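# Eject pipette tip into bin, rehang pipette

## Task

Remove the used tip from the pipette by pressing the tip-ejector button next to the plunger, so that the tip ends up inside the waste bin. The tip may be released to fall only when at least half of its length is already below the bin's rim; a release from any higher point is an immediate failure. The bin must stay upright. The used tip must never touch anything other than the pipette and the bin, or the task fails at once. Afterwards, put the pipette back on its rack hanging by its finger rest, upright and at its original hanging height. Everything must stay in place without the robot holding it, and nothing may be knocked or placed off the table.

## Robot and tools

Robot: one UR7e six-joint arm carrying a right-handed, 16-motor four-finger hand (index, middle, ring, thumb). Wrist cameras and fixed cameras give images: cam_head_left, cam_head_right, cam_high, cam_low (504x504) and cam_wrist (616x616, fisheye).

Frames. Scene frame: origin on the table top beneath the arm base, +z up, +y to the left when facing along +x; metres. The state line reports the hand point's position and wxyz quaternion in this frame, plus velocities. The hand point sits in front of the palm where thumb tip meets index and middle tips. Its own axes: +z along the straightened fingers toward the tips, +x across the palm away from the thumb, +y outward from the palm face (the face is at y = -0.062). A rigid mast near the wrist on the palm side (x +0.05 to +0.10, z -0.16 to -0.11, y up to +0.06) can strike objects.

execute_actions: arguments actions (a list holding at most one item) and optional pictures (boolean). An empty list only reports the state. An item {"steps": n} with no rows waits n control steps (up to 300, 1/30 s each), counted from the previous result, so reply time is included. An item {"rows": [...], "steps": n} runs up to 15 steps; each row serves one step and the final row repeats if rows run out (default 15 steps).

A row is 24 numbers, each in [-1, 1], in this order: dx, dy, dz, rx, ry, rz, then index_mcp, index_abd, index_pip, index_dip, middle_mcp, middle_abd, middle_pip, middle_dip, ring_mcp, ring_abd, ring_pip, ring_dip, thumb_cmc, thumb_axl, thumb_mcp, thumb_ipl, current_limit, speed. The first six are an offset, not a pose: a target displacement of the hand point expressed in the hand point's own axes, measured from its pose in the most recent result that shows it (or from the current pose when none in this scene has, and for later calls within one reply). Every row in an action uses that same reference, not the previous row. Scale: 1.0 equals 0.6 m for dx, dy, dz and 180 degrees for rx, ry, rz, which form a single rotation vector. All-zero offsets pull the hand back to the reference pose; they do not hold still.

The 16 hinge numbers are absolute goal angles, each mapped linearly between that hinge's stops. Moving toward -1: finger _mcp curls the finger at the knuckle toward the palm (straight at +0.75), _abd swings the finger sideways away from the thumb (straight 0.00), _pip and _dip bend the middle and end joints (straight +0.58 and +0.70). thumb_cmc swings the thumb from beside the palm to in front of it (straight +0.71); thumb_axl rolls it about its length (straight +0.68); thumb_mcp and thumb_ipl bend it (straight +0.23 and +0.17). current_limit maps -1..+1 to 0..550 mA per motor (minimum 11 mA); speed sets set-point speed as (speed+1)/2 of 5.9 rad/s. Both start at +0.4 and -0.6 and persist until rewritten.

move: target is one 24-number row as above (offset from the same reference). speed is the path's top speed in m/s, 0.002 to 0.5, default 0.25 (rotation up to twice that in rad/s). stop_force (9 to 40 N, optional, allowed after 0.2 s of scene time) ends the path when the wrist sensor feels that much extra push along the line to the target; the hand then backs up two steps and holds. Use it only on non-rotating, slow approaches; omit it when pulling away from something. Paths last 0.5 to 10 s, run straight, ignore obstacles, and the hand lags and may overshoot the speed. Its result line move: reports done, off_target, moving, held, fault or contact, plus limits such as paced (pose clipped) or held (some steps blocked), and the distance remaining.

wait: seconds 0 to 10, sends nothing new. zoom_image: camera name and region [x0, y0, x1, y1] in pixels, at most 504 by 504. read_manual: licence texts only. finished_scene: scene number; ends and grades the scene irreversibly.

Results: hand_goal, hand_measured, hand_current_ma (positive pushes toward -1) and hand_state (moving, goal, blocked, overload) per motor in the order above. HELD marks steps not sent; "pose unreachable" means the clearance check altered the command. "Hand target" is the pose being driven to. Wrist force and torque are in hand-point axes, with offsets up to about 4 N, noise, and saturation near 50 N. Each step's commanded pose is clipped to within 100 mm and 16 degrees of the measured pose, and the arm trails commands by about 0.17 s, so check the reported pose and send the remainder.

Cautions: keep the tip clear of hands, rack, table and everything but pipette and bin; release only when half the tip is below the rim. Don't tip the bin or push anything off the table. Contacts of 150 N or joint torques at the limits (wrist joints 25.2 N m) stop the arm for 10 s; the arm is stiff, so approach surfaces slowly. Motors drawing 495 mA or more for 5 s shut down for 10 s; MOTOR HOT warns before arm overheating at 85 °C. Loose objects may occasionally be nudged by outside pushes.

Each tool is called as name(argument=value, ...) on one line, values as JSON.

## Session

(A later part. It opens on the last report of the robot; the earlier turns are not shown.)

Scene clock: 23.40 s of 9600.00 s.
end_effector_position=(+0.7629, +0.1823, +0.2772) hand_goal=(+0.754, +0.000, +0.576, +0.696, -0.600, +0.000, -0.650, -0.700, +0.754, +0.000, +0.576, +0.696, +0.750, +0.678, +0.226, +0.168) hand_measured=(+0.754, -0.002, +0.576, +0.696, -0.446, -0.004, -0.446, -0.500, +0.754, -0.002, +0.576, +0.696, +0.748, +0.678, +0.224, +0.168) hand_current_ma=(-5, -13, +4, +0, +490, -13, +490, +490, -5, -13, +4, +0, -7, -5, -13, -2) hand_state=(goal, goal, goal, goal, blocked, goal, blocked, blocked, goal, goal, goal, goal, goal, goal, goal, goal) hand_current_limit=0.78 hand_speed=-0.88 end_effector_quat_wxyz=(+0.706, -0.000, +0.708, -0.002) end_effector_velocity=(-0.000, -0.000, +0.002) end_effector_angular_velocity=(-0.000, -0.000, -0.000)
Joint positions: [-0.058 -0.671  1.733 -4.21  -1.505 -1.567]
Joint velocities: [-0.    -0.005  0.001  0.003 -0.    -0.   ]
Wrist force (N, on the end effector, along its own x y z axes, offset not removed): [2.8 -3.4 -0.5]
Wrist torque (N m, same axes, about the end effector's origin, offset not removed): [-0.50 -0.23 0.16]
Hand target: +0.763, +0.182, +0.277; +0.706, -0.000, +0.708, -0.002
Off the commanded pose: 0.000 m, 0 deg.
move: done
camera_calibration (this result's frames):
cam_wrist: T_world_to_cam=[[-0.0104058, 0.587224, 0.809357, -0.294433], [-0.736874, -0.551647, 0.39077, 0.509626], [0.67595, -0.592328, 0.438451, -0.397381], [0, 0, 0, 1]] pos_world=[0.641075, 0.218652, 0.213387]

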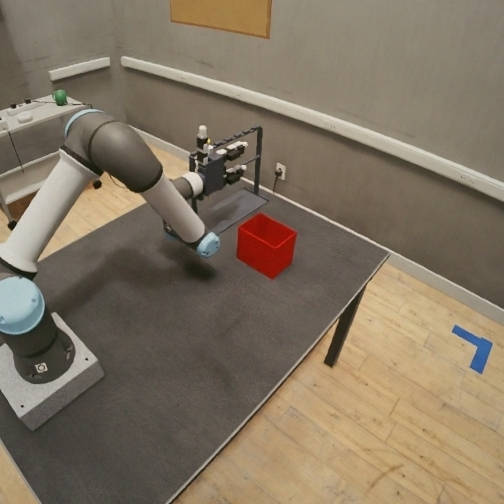

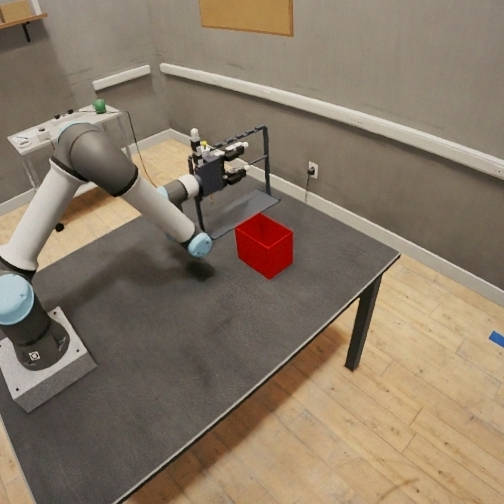

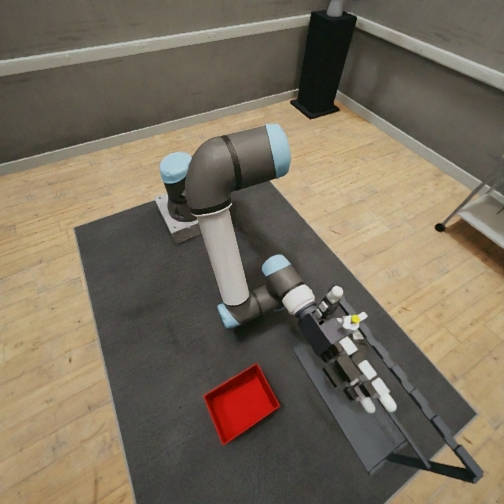

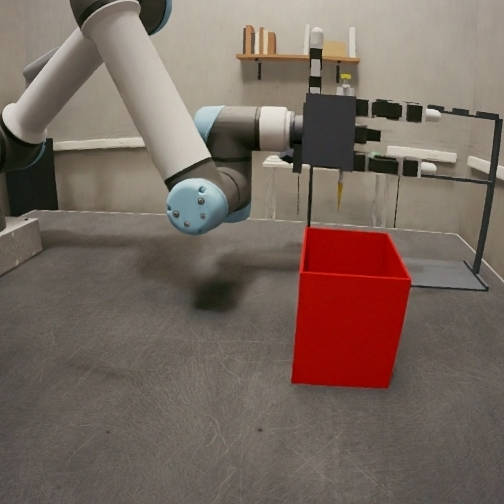

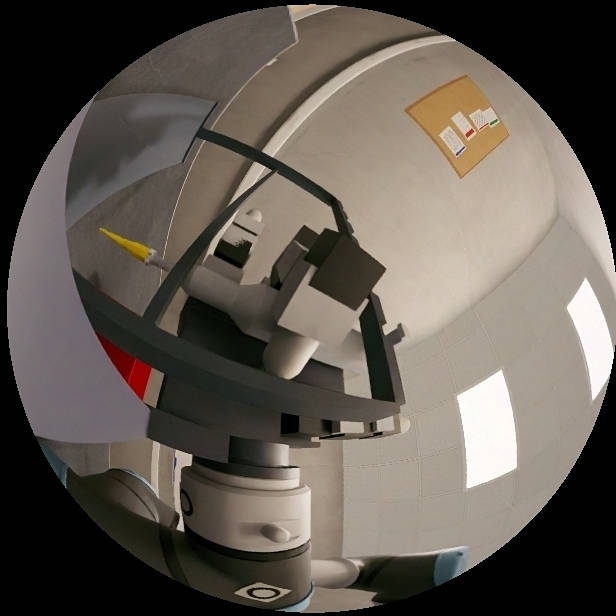

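move(target=[0,-0.12,0,0,0,0,0.754,0,0.576,0.696,-0.6,0,-0.65,-0.7,0.754,0,0.576,0.696,0.75,0.678,0.226,0.168,0.78,-0.75], speed=0.05)

move(target=[-0.11,-0.325,0,0,0,0,-0.38,0,-0.38,-0.42,-0.6,0,-0.65,-0.7,0.754,0,0.576,0.696,0.75,0.678,0.226,0.168,0.78,-0.75], speed=0.09)

move(target=[0.165,0,0,0,0,0,-0.6,0,-0.65,-0.7,-0.6,0,-0.65,-0.7,0.754,0,0.576,0.696,0.7,0.678,-0.28,-0.15,0.78,-0.88], speed=0.06)

zoom_image(camera="cam_high", region=[190,340,290,440])

Scene clock: 28.60 s of 9600.00 s.
end_effector_position=(+0.7628, +0.1105, +0.2772) hand_goal=(+0.754, +0.000, +0.576, +0.696, -0.600, +0.000, -0.650, -0.700, +0.754, +0.000, +0.576, +0.696, +0.750, +0.678, +0.226, +0.168) hand_measured=(+0.754, -0.002, +0.576, +0.696, -0.446, -0.004, -0.446, -0.500, +0.754, -0.002, +0.576, +0.696, +0.748, +0.678, +0.224, +0.168) hand_current_ma=(-5, -13, +4, +0, +489, -13, +490, +490, -5, -13, +4, +0, -7, -5, -13, -2) hand_state=(goal, goal, goal, goal, blocked, goal, blocked, blocked, goal, goal, goal, goal, goal, goal, goal, goal) hand_current_limit=0.78 hand_speed=-0.75 end_effector_quat_wxyz=(+0.706, -0.000, +0.708, -0.002) end_effector_velocity=(-0.000, -0.002, -0.000) end_effector_angular_velocity=(-0.000, -0.000, +0.000)
Joint positions: [-0.195 -0.68   1.759 -4.228 -1.368 -1.567]
Joint velocities: [-0.004  0.     0.    -0.001  0.005 -0.   ]
Wrist force (N, on the end effector, along its own x y z axes, offset not removed): [-0.7 0.2 -0.7]
Wrist torque (N m, same axes, about the end effector's origin, offset not removed): [-0.06 0.12 -0.19]
Hand target: +0.763, +0.110, +0.277; +0.706, -0.000, +0.708, -0.002
Off the commanded pose: 0.000 m, 0 deg.
After step 90, 0.37 s passed at rest.
move: done
camera_calibration (this result's frames):
cam_wrist: T_world_to_cam=[[-0.0103697, 0.587416, 0.809218, -0.252354], [-0.736872, -0.551541, 0.390924, 0.469848], [0.675953, -0.592237, 0.43857, -0.439917], [0, 0, 0, 1]] pos_world=[0.640964, 0.146843, 0.213469]

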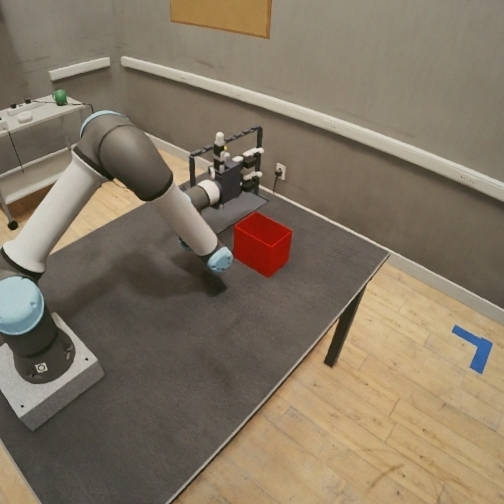

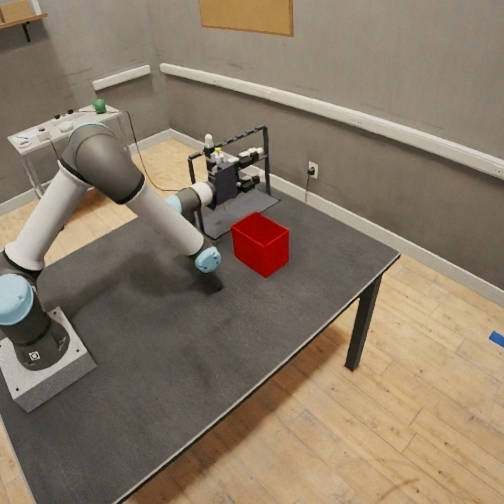

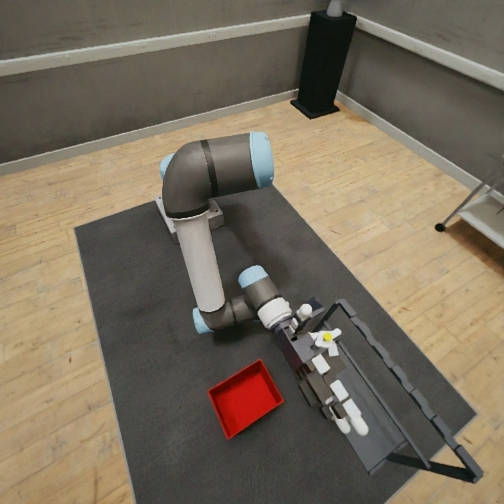

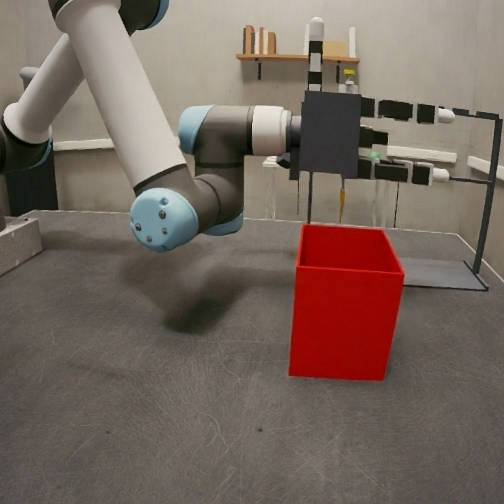

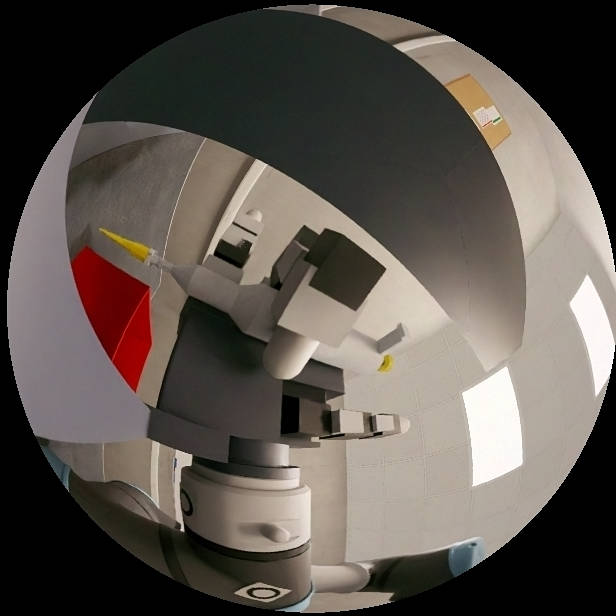

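Scene clock: 31.37 s of 9600.00 s.
end_effector_position=(+0.7627, -0.0843, +0.3435) hand_goal=(-0.380, +0.000, -0.380, -0.420, -0.600, +0.000, -0.650, -0.700, +0.754, +0.000, +0.576, +0.696, +0.750, +0.678, +0.226, +0.168) hand_measured=(-0.378, -0.002, -0.378, -0.418, -0.446, -0.004, -0.446, -0.500, +0.754, -0.002, +0.576, +0.696, +0.748, +0.678, +0.224, +0.168) hand_current_ma=(+14, -13, +13, +14, +490, -13, +490, +489, -5, -13, +4, +0, -6, -5, -13, -2) hand_state=(goal, goal, goal, goal, blocked, goal, blocked, blocked, goal, goal, goal, goal, goal, goal, goal, goal) hand_current_limit=0.78 hand_speed=-0.75 end_effector_quat_wxyz=(+0.706, -0.000, +0.708, -0.003) end_effector_velocity=(+0.000, -0.003, +0.000) end_effector_angular_velocity=(+0.001, +0.001, -0.001)
Joint positions: [-0.541 -0.776  1.693 -4.066 -1.022 -1.565]
Joint velocities: [-0.004 -0.    -0.002  0.004  0.003 -0.   ]
Wrist force (N, on the end effector, along its own x y z axes, offset not removed): [1.1 -0.3 -0.9]
Wrist torque (N m, same axes, about the end effector's origin, offset not removed): [-0.16 -0.07 -0.03]
Hand target: +0.763, -0.084, +0.344; +0.706, -0.000, +0.708, -0.003
Off the commanded pose: 0.001 m, 0 deg.
move: done
camera_calibration (this result's frames):
cam_wrist: T_world_to_cam=[[-0.0101842, 0.587785, 0.808953, -0.191568], [-0.736802, -0.551346, 0.391332, 0.336281], [0.676032, -0.592053, 0.438696, -0.584328], [0, 0, 0, 1]] pos_world=[0.640846, -0.047945, 0.279714]

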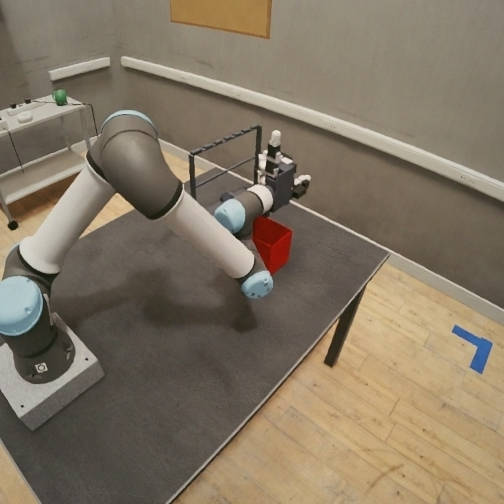

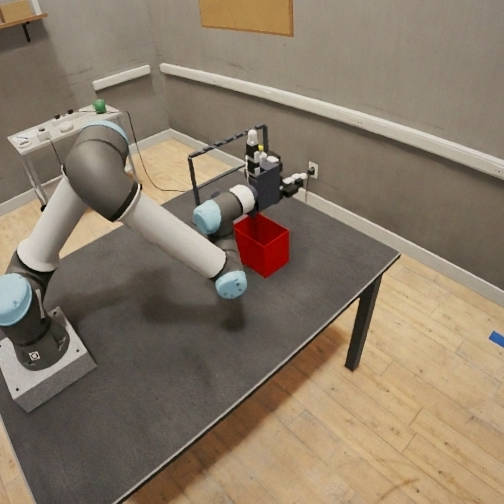

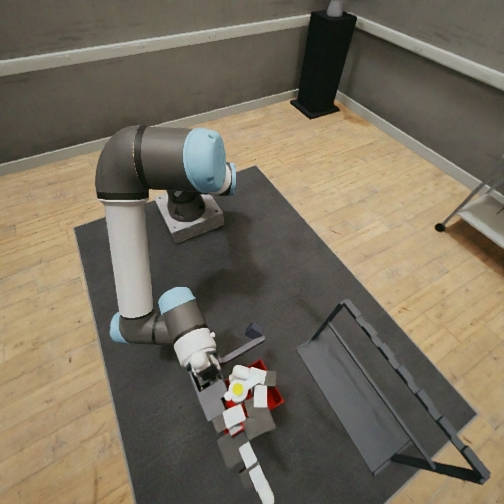

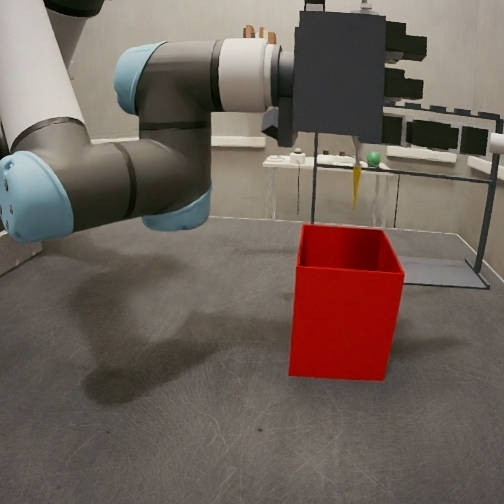

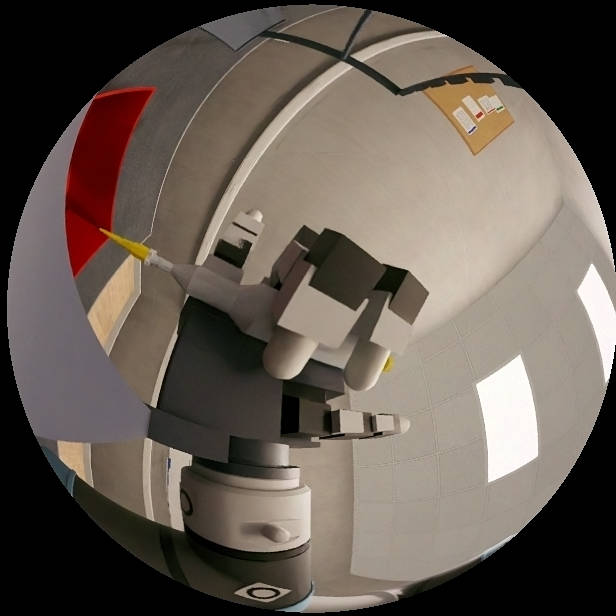

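Scene clock: 33.83 s of 9600.00 s.
end_effector_position=(+0.7623, -0.0845, +0.2444) hand_goal=(-0.600, +0.000, -0.650, -0.700, -0.600, +0.000, -0.650, -0.700, +0.754, +0.000, +0.576, +0.696, +0.700, +0.678, -0.280, -0.150) hand_measured=(-0.442, -0.002, -0.448, -0.502, -0.448, -0.004, -0.446, -0.500, +0.754, -0.002, +0.576, +0.696, +0.702, +0.678, -0.282, -0.150) hand_current_ma=(+490, -13, +490, +489, +490, -13, +490, +490, -5, -13, +4, +0, +16, -5, -16, +3) hand_state=(blocked, goal, blocked, blocked, blocked, goal, blocked, blocked, goal, goal, goal, goal, goal, goal, goal, goal) hand_current_limit=0.78 hand_speed=-0.88 end_effector_quat_wxyz=(+0.706, -0.000, +0.708, -0.003) end_effector_velocity=(+0.000, +0.000, +0.000) end_effector_angular_velocity=(-0.001, -0.002, +0.000)
Joint positions: [-0.54  -0.579  1.655 -4.225 -1.023 -1.565]
Joint velocities: [ 0.     0.    -0.001 -0.001  0.     0.   ]
Wrist force (N, on the end effector, along its own x y z axes, offset not removed): [3.1 -1.2 -2.4]
Wrist torque (N m, same axes, about the end effector's origin, offset not removed): [0.01 -0.43 0.24]
Hand target: +0.762, -0.084, +0.244; +0.706, -0.000, +0.708, -0.003
Off the commanded pose: 0.000 m, 0 deg.
move: done
camera_calibration (this result's frames):
cam_wrist: T_world_to_cam=[[-0.0101862, 0.587785, 0.808953, -0.111333], [-0.736803, -0.551346, 0.39133, 0.374673], [0.676031, -0.592053, 0.438698, -0.540692], [0, 0, 0, 1]] pos_world=[0.640451, -0.0481041, 0.180643]

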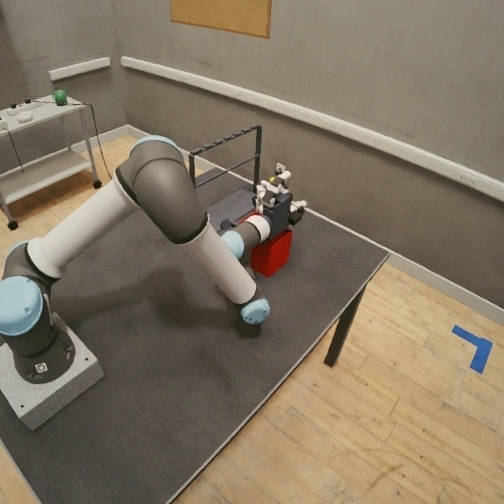

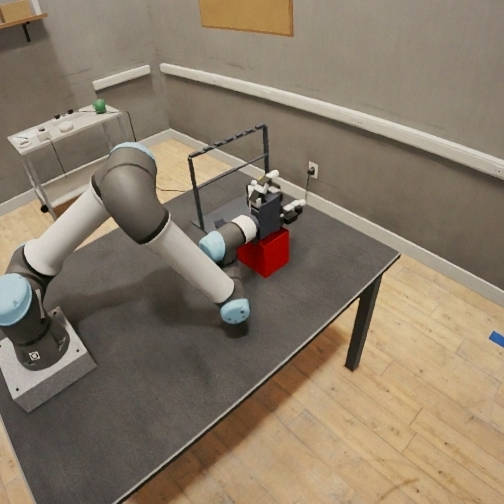

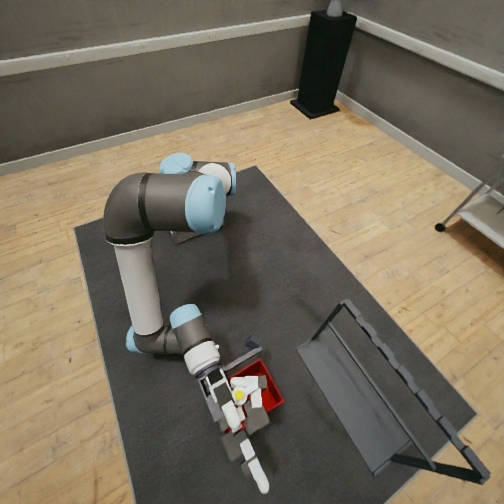

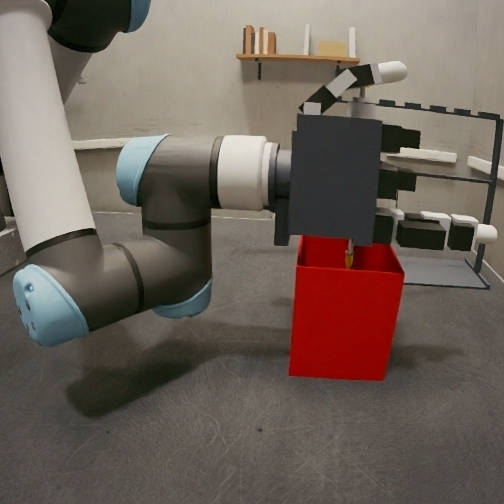

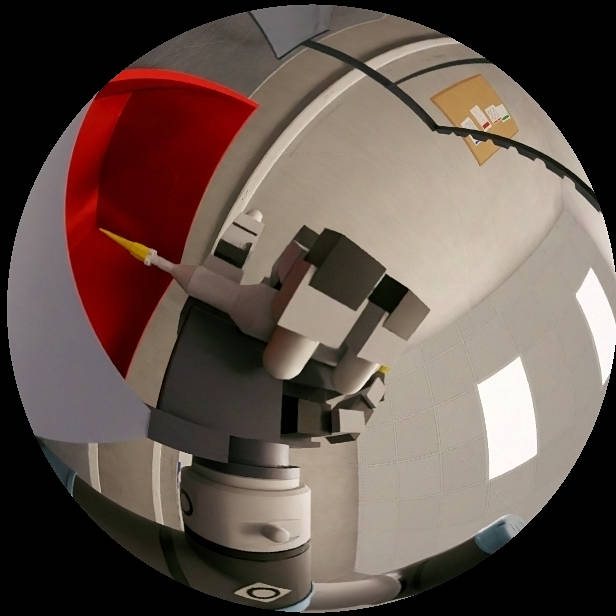

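Region (190, 340, 290, 440) of cam_high's 504x504 image, scaled by 5.040, with more detail than that image has.

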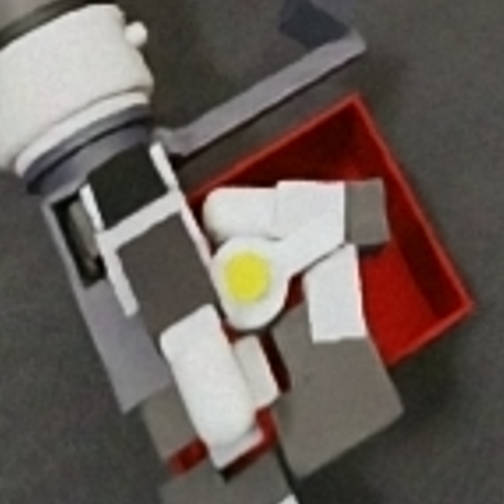

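The rack was nudged too (about +1 cm); I'll realign later.

move(target=[0,0,0,0,0,0,-0.6,0,-0.65,-0.7,-0.6,0,-0.65,-0.7,0.754,0,0.576,0.696,0.655,0.678,-0.33,-0.2,0.78,-0.8])

move(target=[0,0,0,0,0,0,-0.6,0,-0.65,-0.7,-0.6,0,-0.65,-0.7,0.754,0,0.576,0.696,0.65,0.678,-0.42,-0.7,0.79,-0.6])

Scene clock: 37.03 s of 9600.00 s.
end_effector_position=(+0.7623, -0.0844, +0.2444) hand_goal=(-0.600, +0.000, -0.650, -0.700, -0.600, +0.000, -0.650, -0.700, +0.754, +0.000, +0.576, +0.696, +0.656, +0.678, -0.330, -0.200) hand_measured=(-0.442, -0.002, -0.448, -0.502, -0.448, -0.004, -0.446, -0.500, +0.754, -0.002, +0.576, +0.696, +0.658, +0.678, -0.332, -0.200) hand_current_ma=(+490, -13, +490, +490, +490, -13, +489, +489, -5, -13, +4, +0, +15, -5, -17, +4) hand_state=(blocked, goal, blocked, blocked, blocked, goal, blocked, blocked, goal, goal, goal, goal, goal, goal, goal, goal) hand_current_limit=0.78 hand_speed=-0.80 end_effector_quat_wxyz=(+0.706, -0.000, +0.708, -0.003) end_effector_velocity=(+0.000, +0.000, -0.000) end_effector_angular_velocity=(-0.001, +0.000, +0.000)
Joint positions: [-0.54  -0.579  1.655 -4.225 -1.023 -1.565]
Joint velocities: [ 0.001  0.    -0.    -0.    -0.    -0.001]
Wrist force (N, on the end effector, along its own x y z axes, offset not removed): [1.9 0.2 -1.8]
Wrist torque (N m, same axes, about the end effector's origin, offset not removed): [0.13 -0.18 -0.04]
Hand target: +0.762, -0.084, +0.244; +0.706, -0.000, +0.708, -0.003
Off the commanded pose: 0.000 m, 0 deg.
move: done
camera_calibration (this result's frames):
cam_wrist: T_world_to_cam=[[-0.0101855, 0.587783, 0.808954, -0.111327], [-0.736802, -0.551347, 0.39133, 0.374676], [0.676031, -0.592053, 0.438696, -0.540689], [0, 0, 0, 1]] pos_world=[0.640451, -0.0481039, 0.180635]

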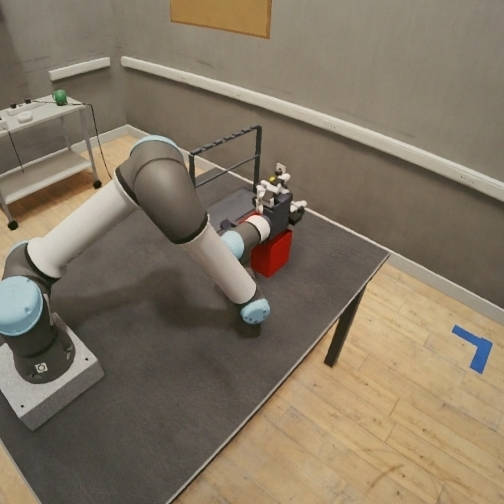

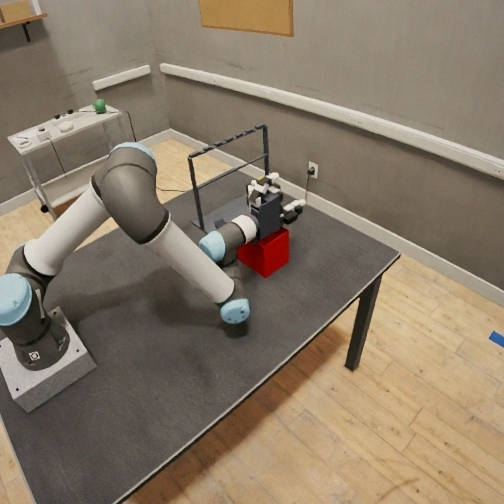

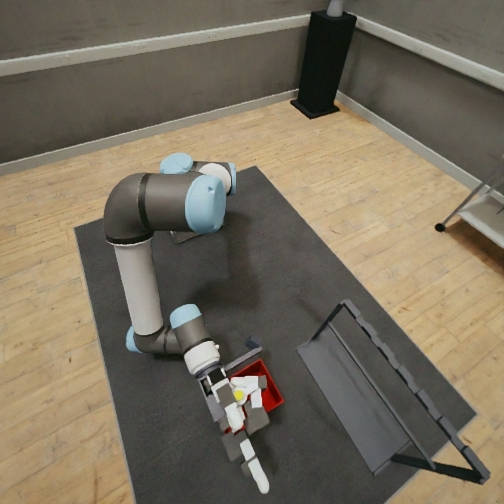

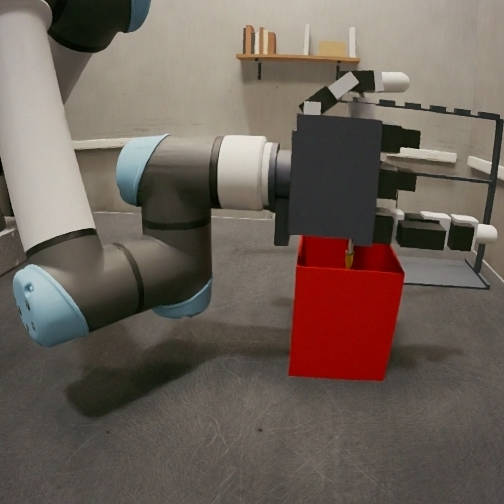

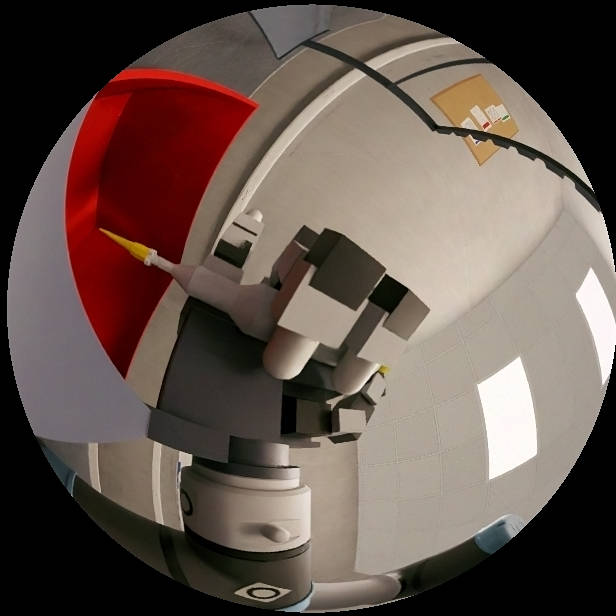

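Scene clock: 37.90 s of 9600.00 s.
end_effector_position=(+0.7623, -0.0844, +0.2444) hand_goal=(-0.600, +0.000, -0.650, -0.700, -0.600, +0.000, -0.650, -0.700, +0.754, +0.000, +0.576, +0.696, +0.650, +0.678, -0.420, -0.700) hand_measured=(-0.444, -0.002, -0.448, -0.502, -0.448, -0.004, -0.446, -0.500, +0.754, -0.002, +0.576, +0.696, +0.658, +0.680, -0.378, -0.438) hand_current_ma=(+492, -13, +492, +492, +492, -13, +492, +492, -5, -13, +4, +0, +50, +13, +320, +489) hand_state=(blocked, goal, blocked, blocked, blocked, goal, blocked, blocked, goal, goal, goal, goal, goal, goal, blocked, blocked) hand_current_limit=0.79 hand_speed=-0.60 end_effector_quat_wxyz=(+0.706, -0.000, +0.708, -0.003) end_effector_velocity=(-0.000, +0.000, +0.001) end_effector_angular_velocity=(-0.001, -0.002, +0.000)
Joint positions: [-0.54  -0.579  1.655 -4.225 -1.023 -1.565]
Joint velocities: [ 0.    -0.     0.    -0.001  0.     0.   ]
Wrist force (N, on the end effector, along its own x y z axes, offset not removed): [-0.9 -2.4 -1.6]
Wrist torque (N m, same axes, about the end effector's origin, offset not removed): [-0.24 0.16 -0.20]
Hand target: +0.762, -0.084, +0.244; +0.706, -0.000, +0.708, -0.003
Off the commanded pose: 0.000 m, 0 deg.
move: done
camera_calibration (this result's frames):
cam_wrist: T_world_to_cam=[[-0.0101857, 0.587784, 0.808954, -0.111327], [-0.736802, -0.551347, 0.39133, 0.374676], [0.676031, -0.592053, 0.438696, -0.540689], [0, 0, 0, 1]] pos_world=[0.640451, -0.0481039, 0.180635]

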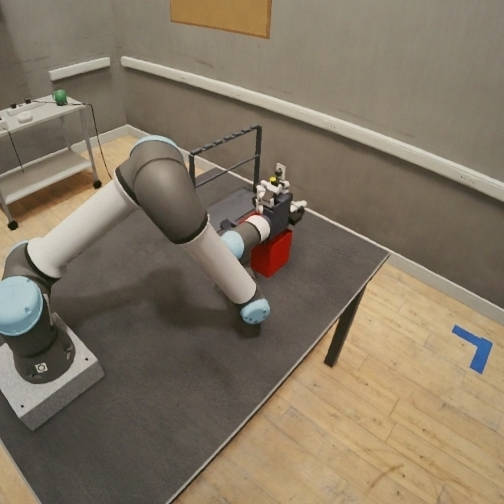

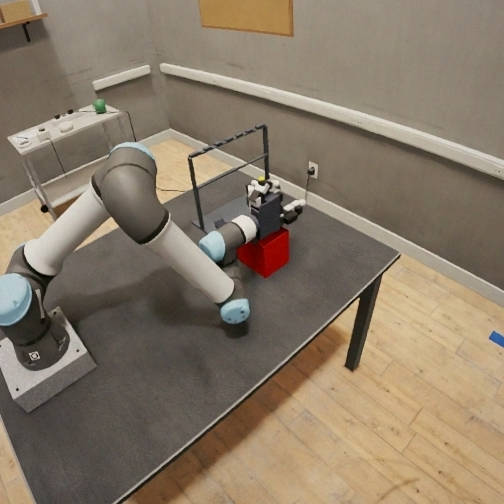

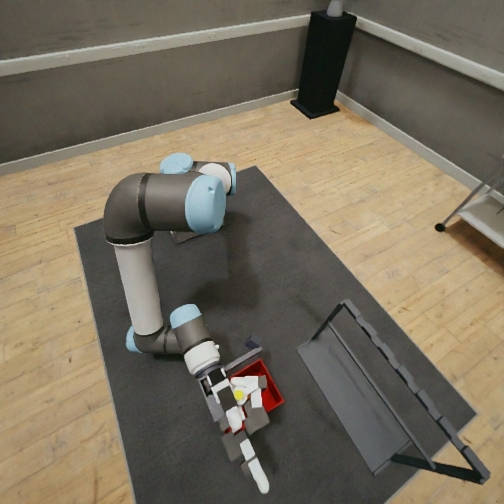

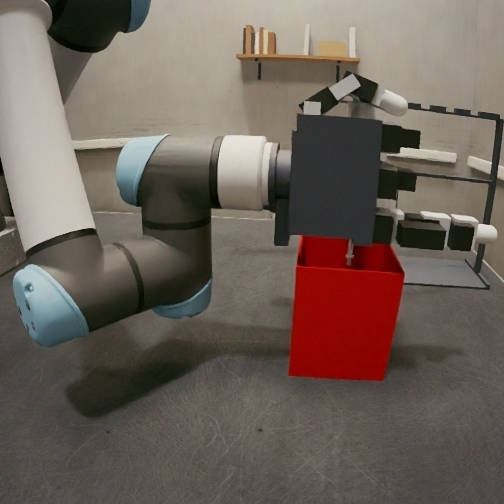

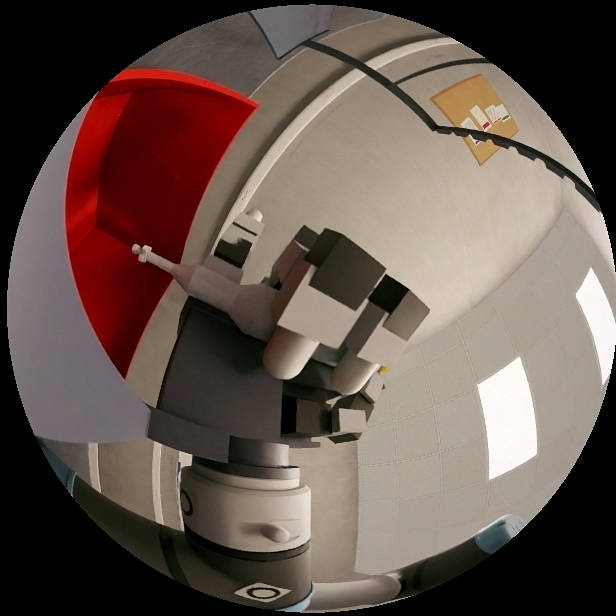

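move(target=[-0.07,0,0,0,0,0,-0.6,0,-0.65,-0.7,-0.6,0,-0.65,-0.7,0.754,0,0.576,0.696,0.75,0.678,0.226,0.168,0.78,-0.7], speed=0.05)

move(target=[0.01,0.33,0.01,0,0,0,0.754,0,0.576,0.696,-0.6,0,-0.65,-0.7,0.754,0,0.576,0.696,0.75,0.678,0.226,0.168,0.78,-0.7], speed=0.06)

zoom_image(camera="cam_high", region=[270,250,430,410])

Scene clock: 47.10 s of 9600.00 s.
end_effector_position=(+0.7624, -0.0844, +0.2864) hand_goal=(-0.600, +0.000, -0.650, -0.700, -0.600, +0.000, -0.650, -0.700, +0.754, +0.000, +0.576, +0.696, +0.750, +0.678, +0.226, +0.168) hand_measured=(-0.444, -0.002, -0.448, -0.502, -0.448, -0.004, -0.446, -0.500, +0.754, -0.004, +0.576, +0.696, +0.748, +0.676, +0.224, +0.166) hand_current_ma=(+490, -13, +490, +490, +490, -13, +490, +490, -5, -13, +4, +0, -9, -13, -14, -16) hand_state=(blocked, goal, blocked, blocked, blocked, goal, blocked, blocked, goal, goal, goal, goal, goal, goal, goal, goal) hand_current_limit=0.78 hand_speed=-0.70 end_effector_quat_wxyz=(+0.706, -0.000, +0.708, -0.003) end_effector_velocity=(+0.000, +0.000, +0.000) end_effector_angular_velocity=(-0.001, -0.000, +0.000)
Joint positions: [-0.54  -0.665  1.678 -4.162 -1.023 -1.565]
Joint velocities: [ 0.    -0.     0.     0.     0.    -0.001]
Wrist force (N, on the end effector, along its own x y z axes, offset not removed): [-0.1 -1.3 -1.9]
Wrist torque (N m, same axes, about the end effector's origin, offset not removed): [-0.14 -0.01 -0.09]
Hand target: +0.762, -0.084, +0.286; +0.706, -0.000, +0.708, -0.003
Off the commanded pose: 0.000 m, 0 deg.
After step 90, 4.70 s passed at rest.
move: done
camera_calibration (this result's frames):
cam_wrist: T_world_to_cam=[[-0.0101843, 0.587778, 0.808958, -0.145351], [-0.736802, -0.551349, 0.391328, 0.358398], [0.676032, -0.592056, 0.438691, -0.559194], [0, 0, 0, 1]] pos_world=[0.640621, -0.0480377, 0.222645]

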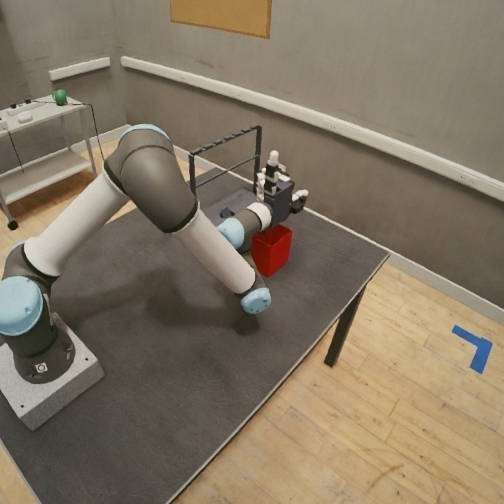

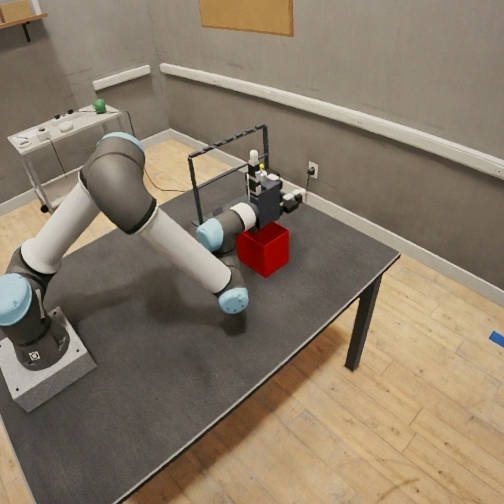

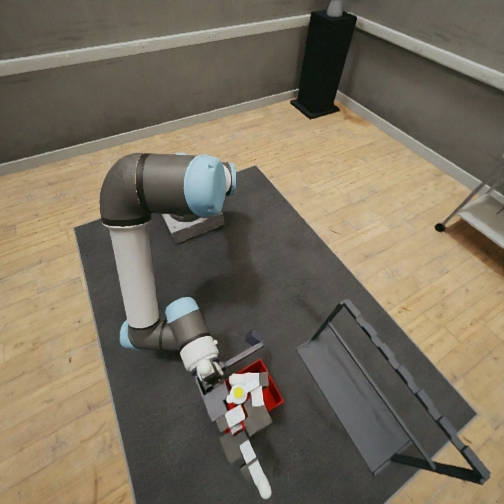

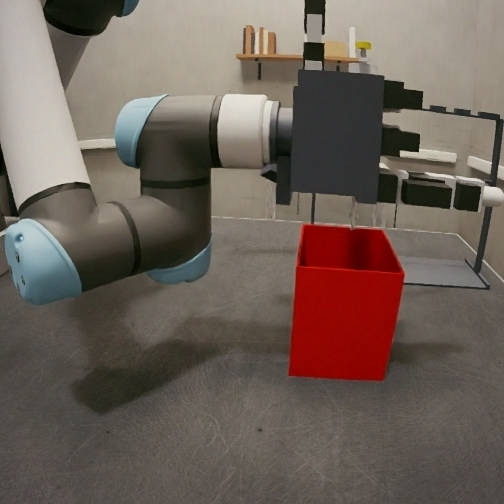

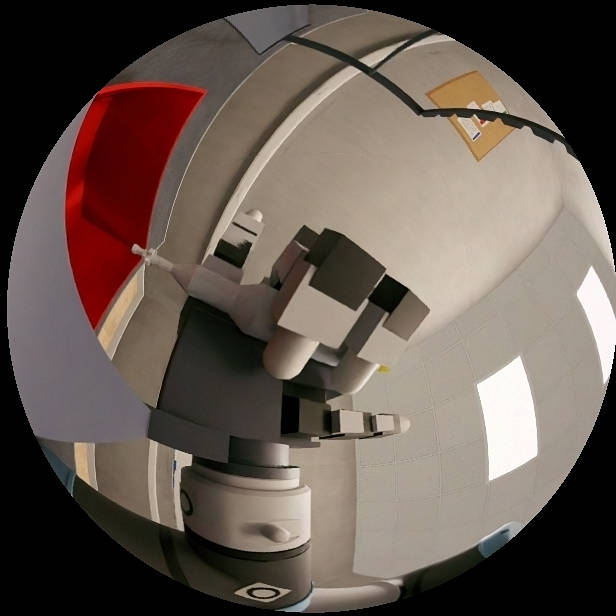

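Scene clock: 50.83 s of 9600.00 s.
end_effector_position=(+0.7688, +0.1135, +0.2802) hand_goal=(+0.754, +0.000, +0.576, +0.696, -0.600, +0.000, -0.650, -0.700, +0.754, +0.000, +0.576, +0.696, +0.750, +0.678, +0.226, +0.168) hand_measured=(+0.752, -0.002, +0.574, +0.694, -0.448, -0.004, -0.446, -0.500, +0.754, -0.004, +0.576, +0.696, +0.748, +0.676, +0.224, +0.166) hand_current_ma=(-13, -13, -13, -14, +490, -13, +489, +490, -5, -13, +4, +0, -7, -13, -14, -16) hand_state=(goal, goal, goal, goal, blocked, goal, blocked, blocked, goal, goal, goal, goal, goal, goal, goal, goal) hand_current_limit=0.78 hand_speed=-0.70 end_effector_quat_wxyz=(+0.706, -0.000, +0.708, -0.002) end_effector_velocity=(+0.000, +0.002, +0.000) end_effector_angular_velocity=(-0.000, -0.001, +0.000)
Joint positions: [-0.187 -0.679  1.741 -4.21  -1.375 -1.566]
Joint velocities: [ 0.004  0.    -0.001 -0.    -0.004  0.   ]
Wrist force (N, on the end effector, along its own x y z axes, offset not removed): [0.0 -2.1 -0.6]
Wrist torque (N m, same axes, about the end effector's origin, offset not removed): [-0.30 0.19 -0.09]
Hand target: +0.769, +0.114, +0.280; +0.706, -0.000, +0.708, -0.002
Off the commanded pose: 0.001 m, 0 deg.
move: done
camera_calibration (this result's frames):
cam_wrist: T_world_to_cam=[[-0.0103721, 0.587315, 0.809292, -0.256428], [-0.73688, -0.551584, 0.390849, 0.474805], [0.675944, -0.592297, 0.438502, -0.443438], [0, 0, 0, 1]] pos_world=[0.646954, 0.149852, 0.216396]

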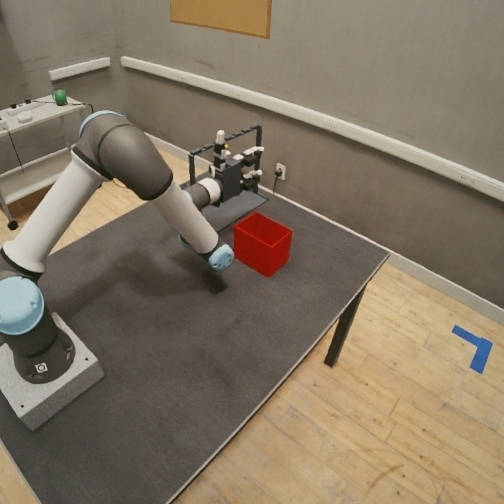

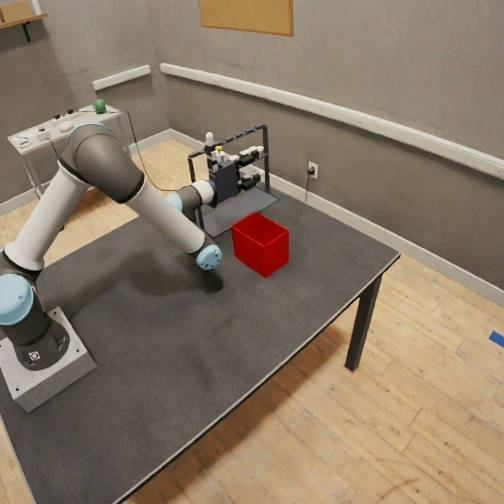

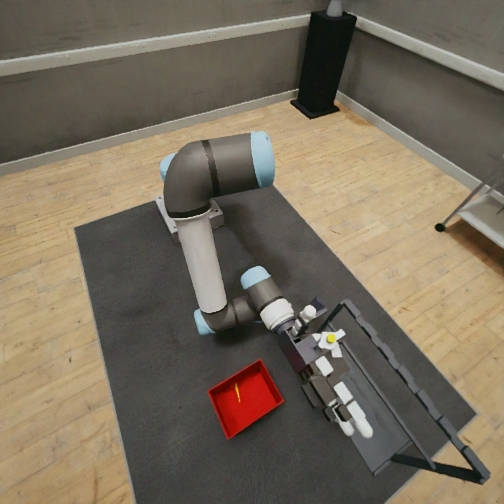

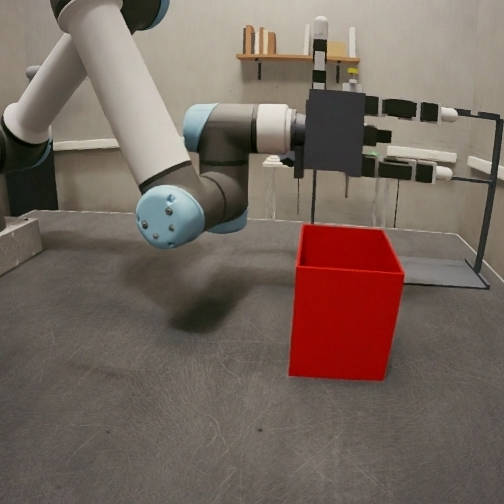

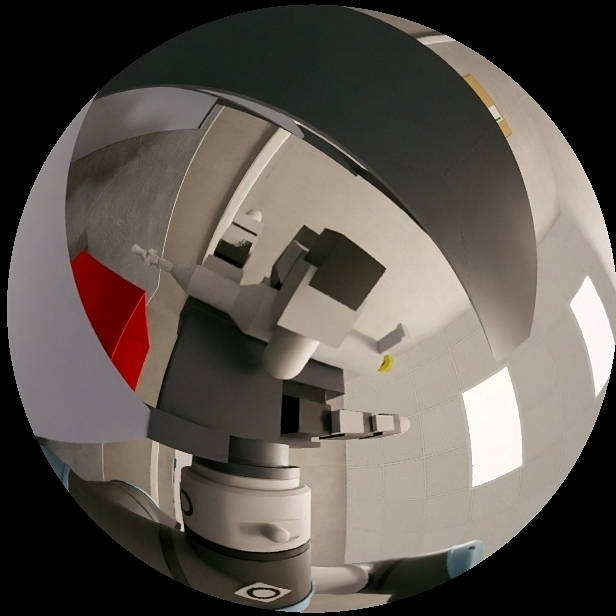

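Region (270, 250, 430, 410) of cam_high's 504x504 image, scaled by 3.150, with more detail than that image has.

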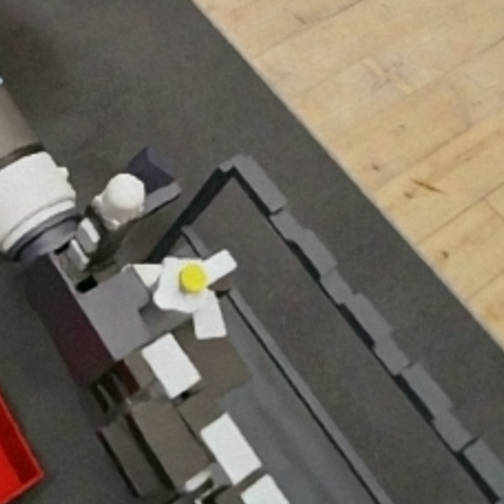

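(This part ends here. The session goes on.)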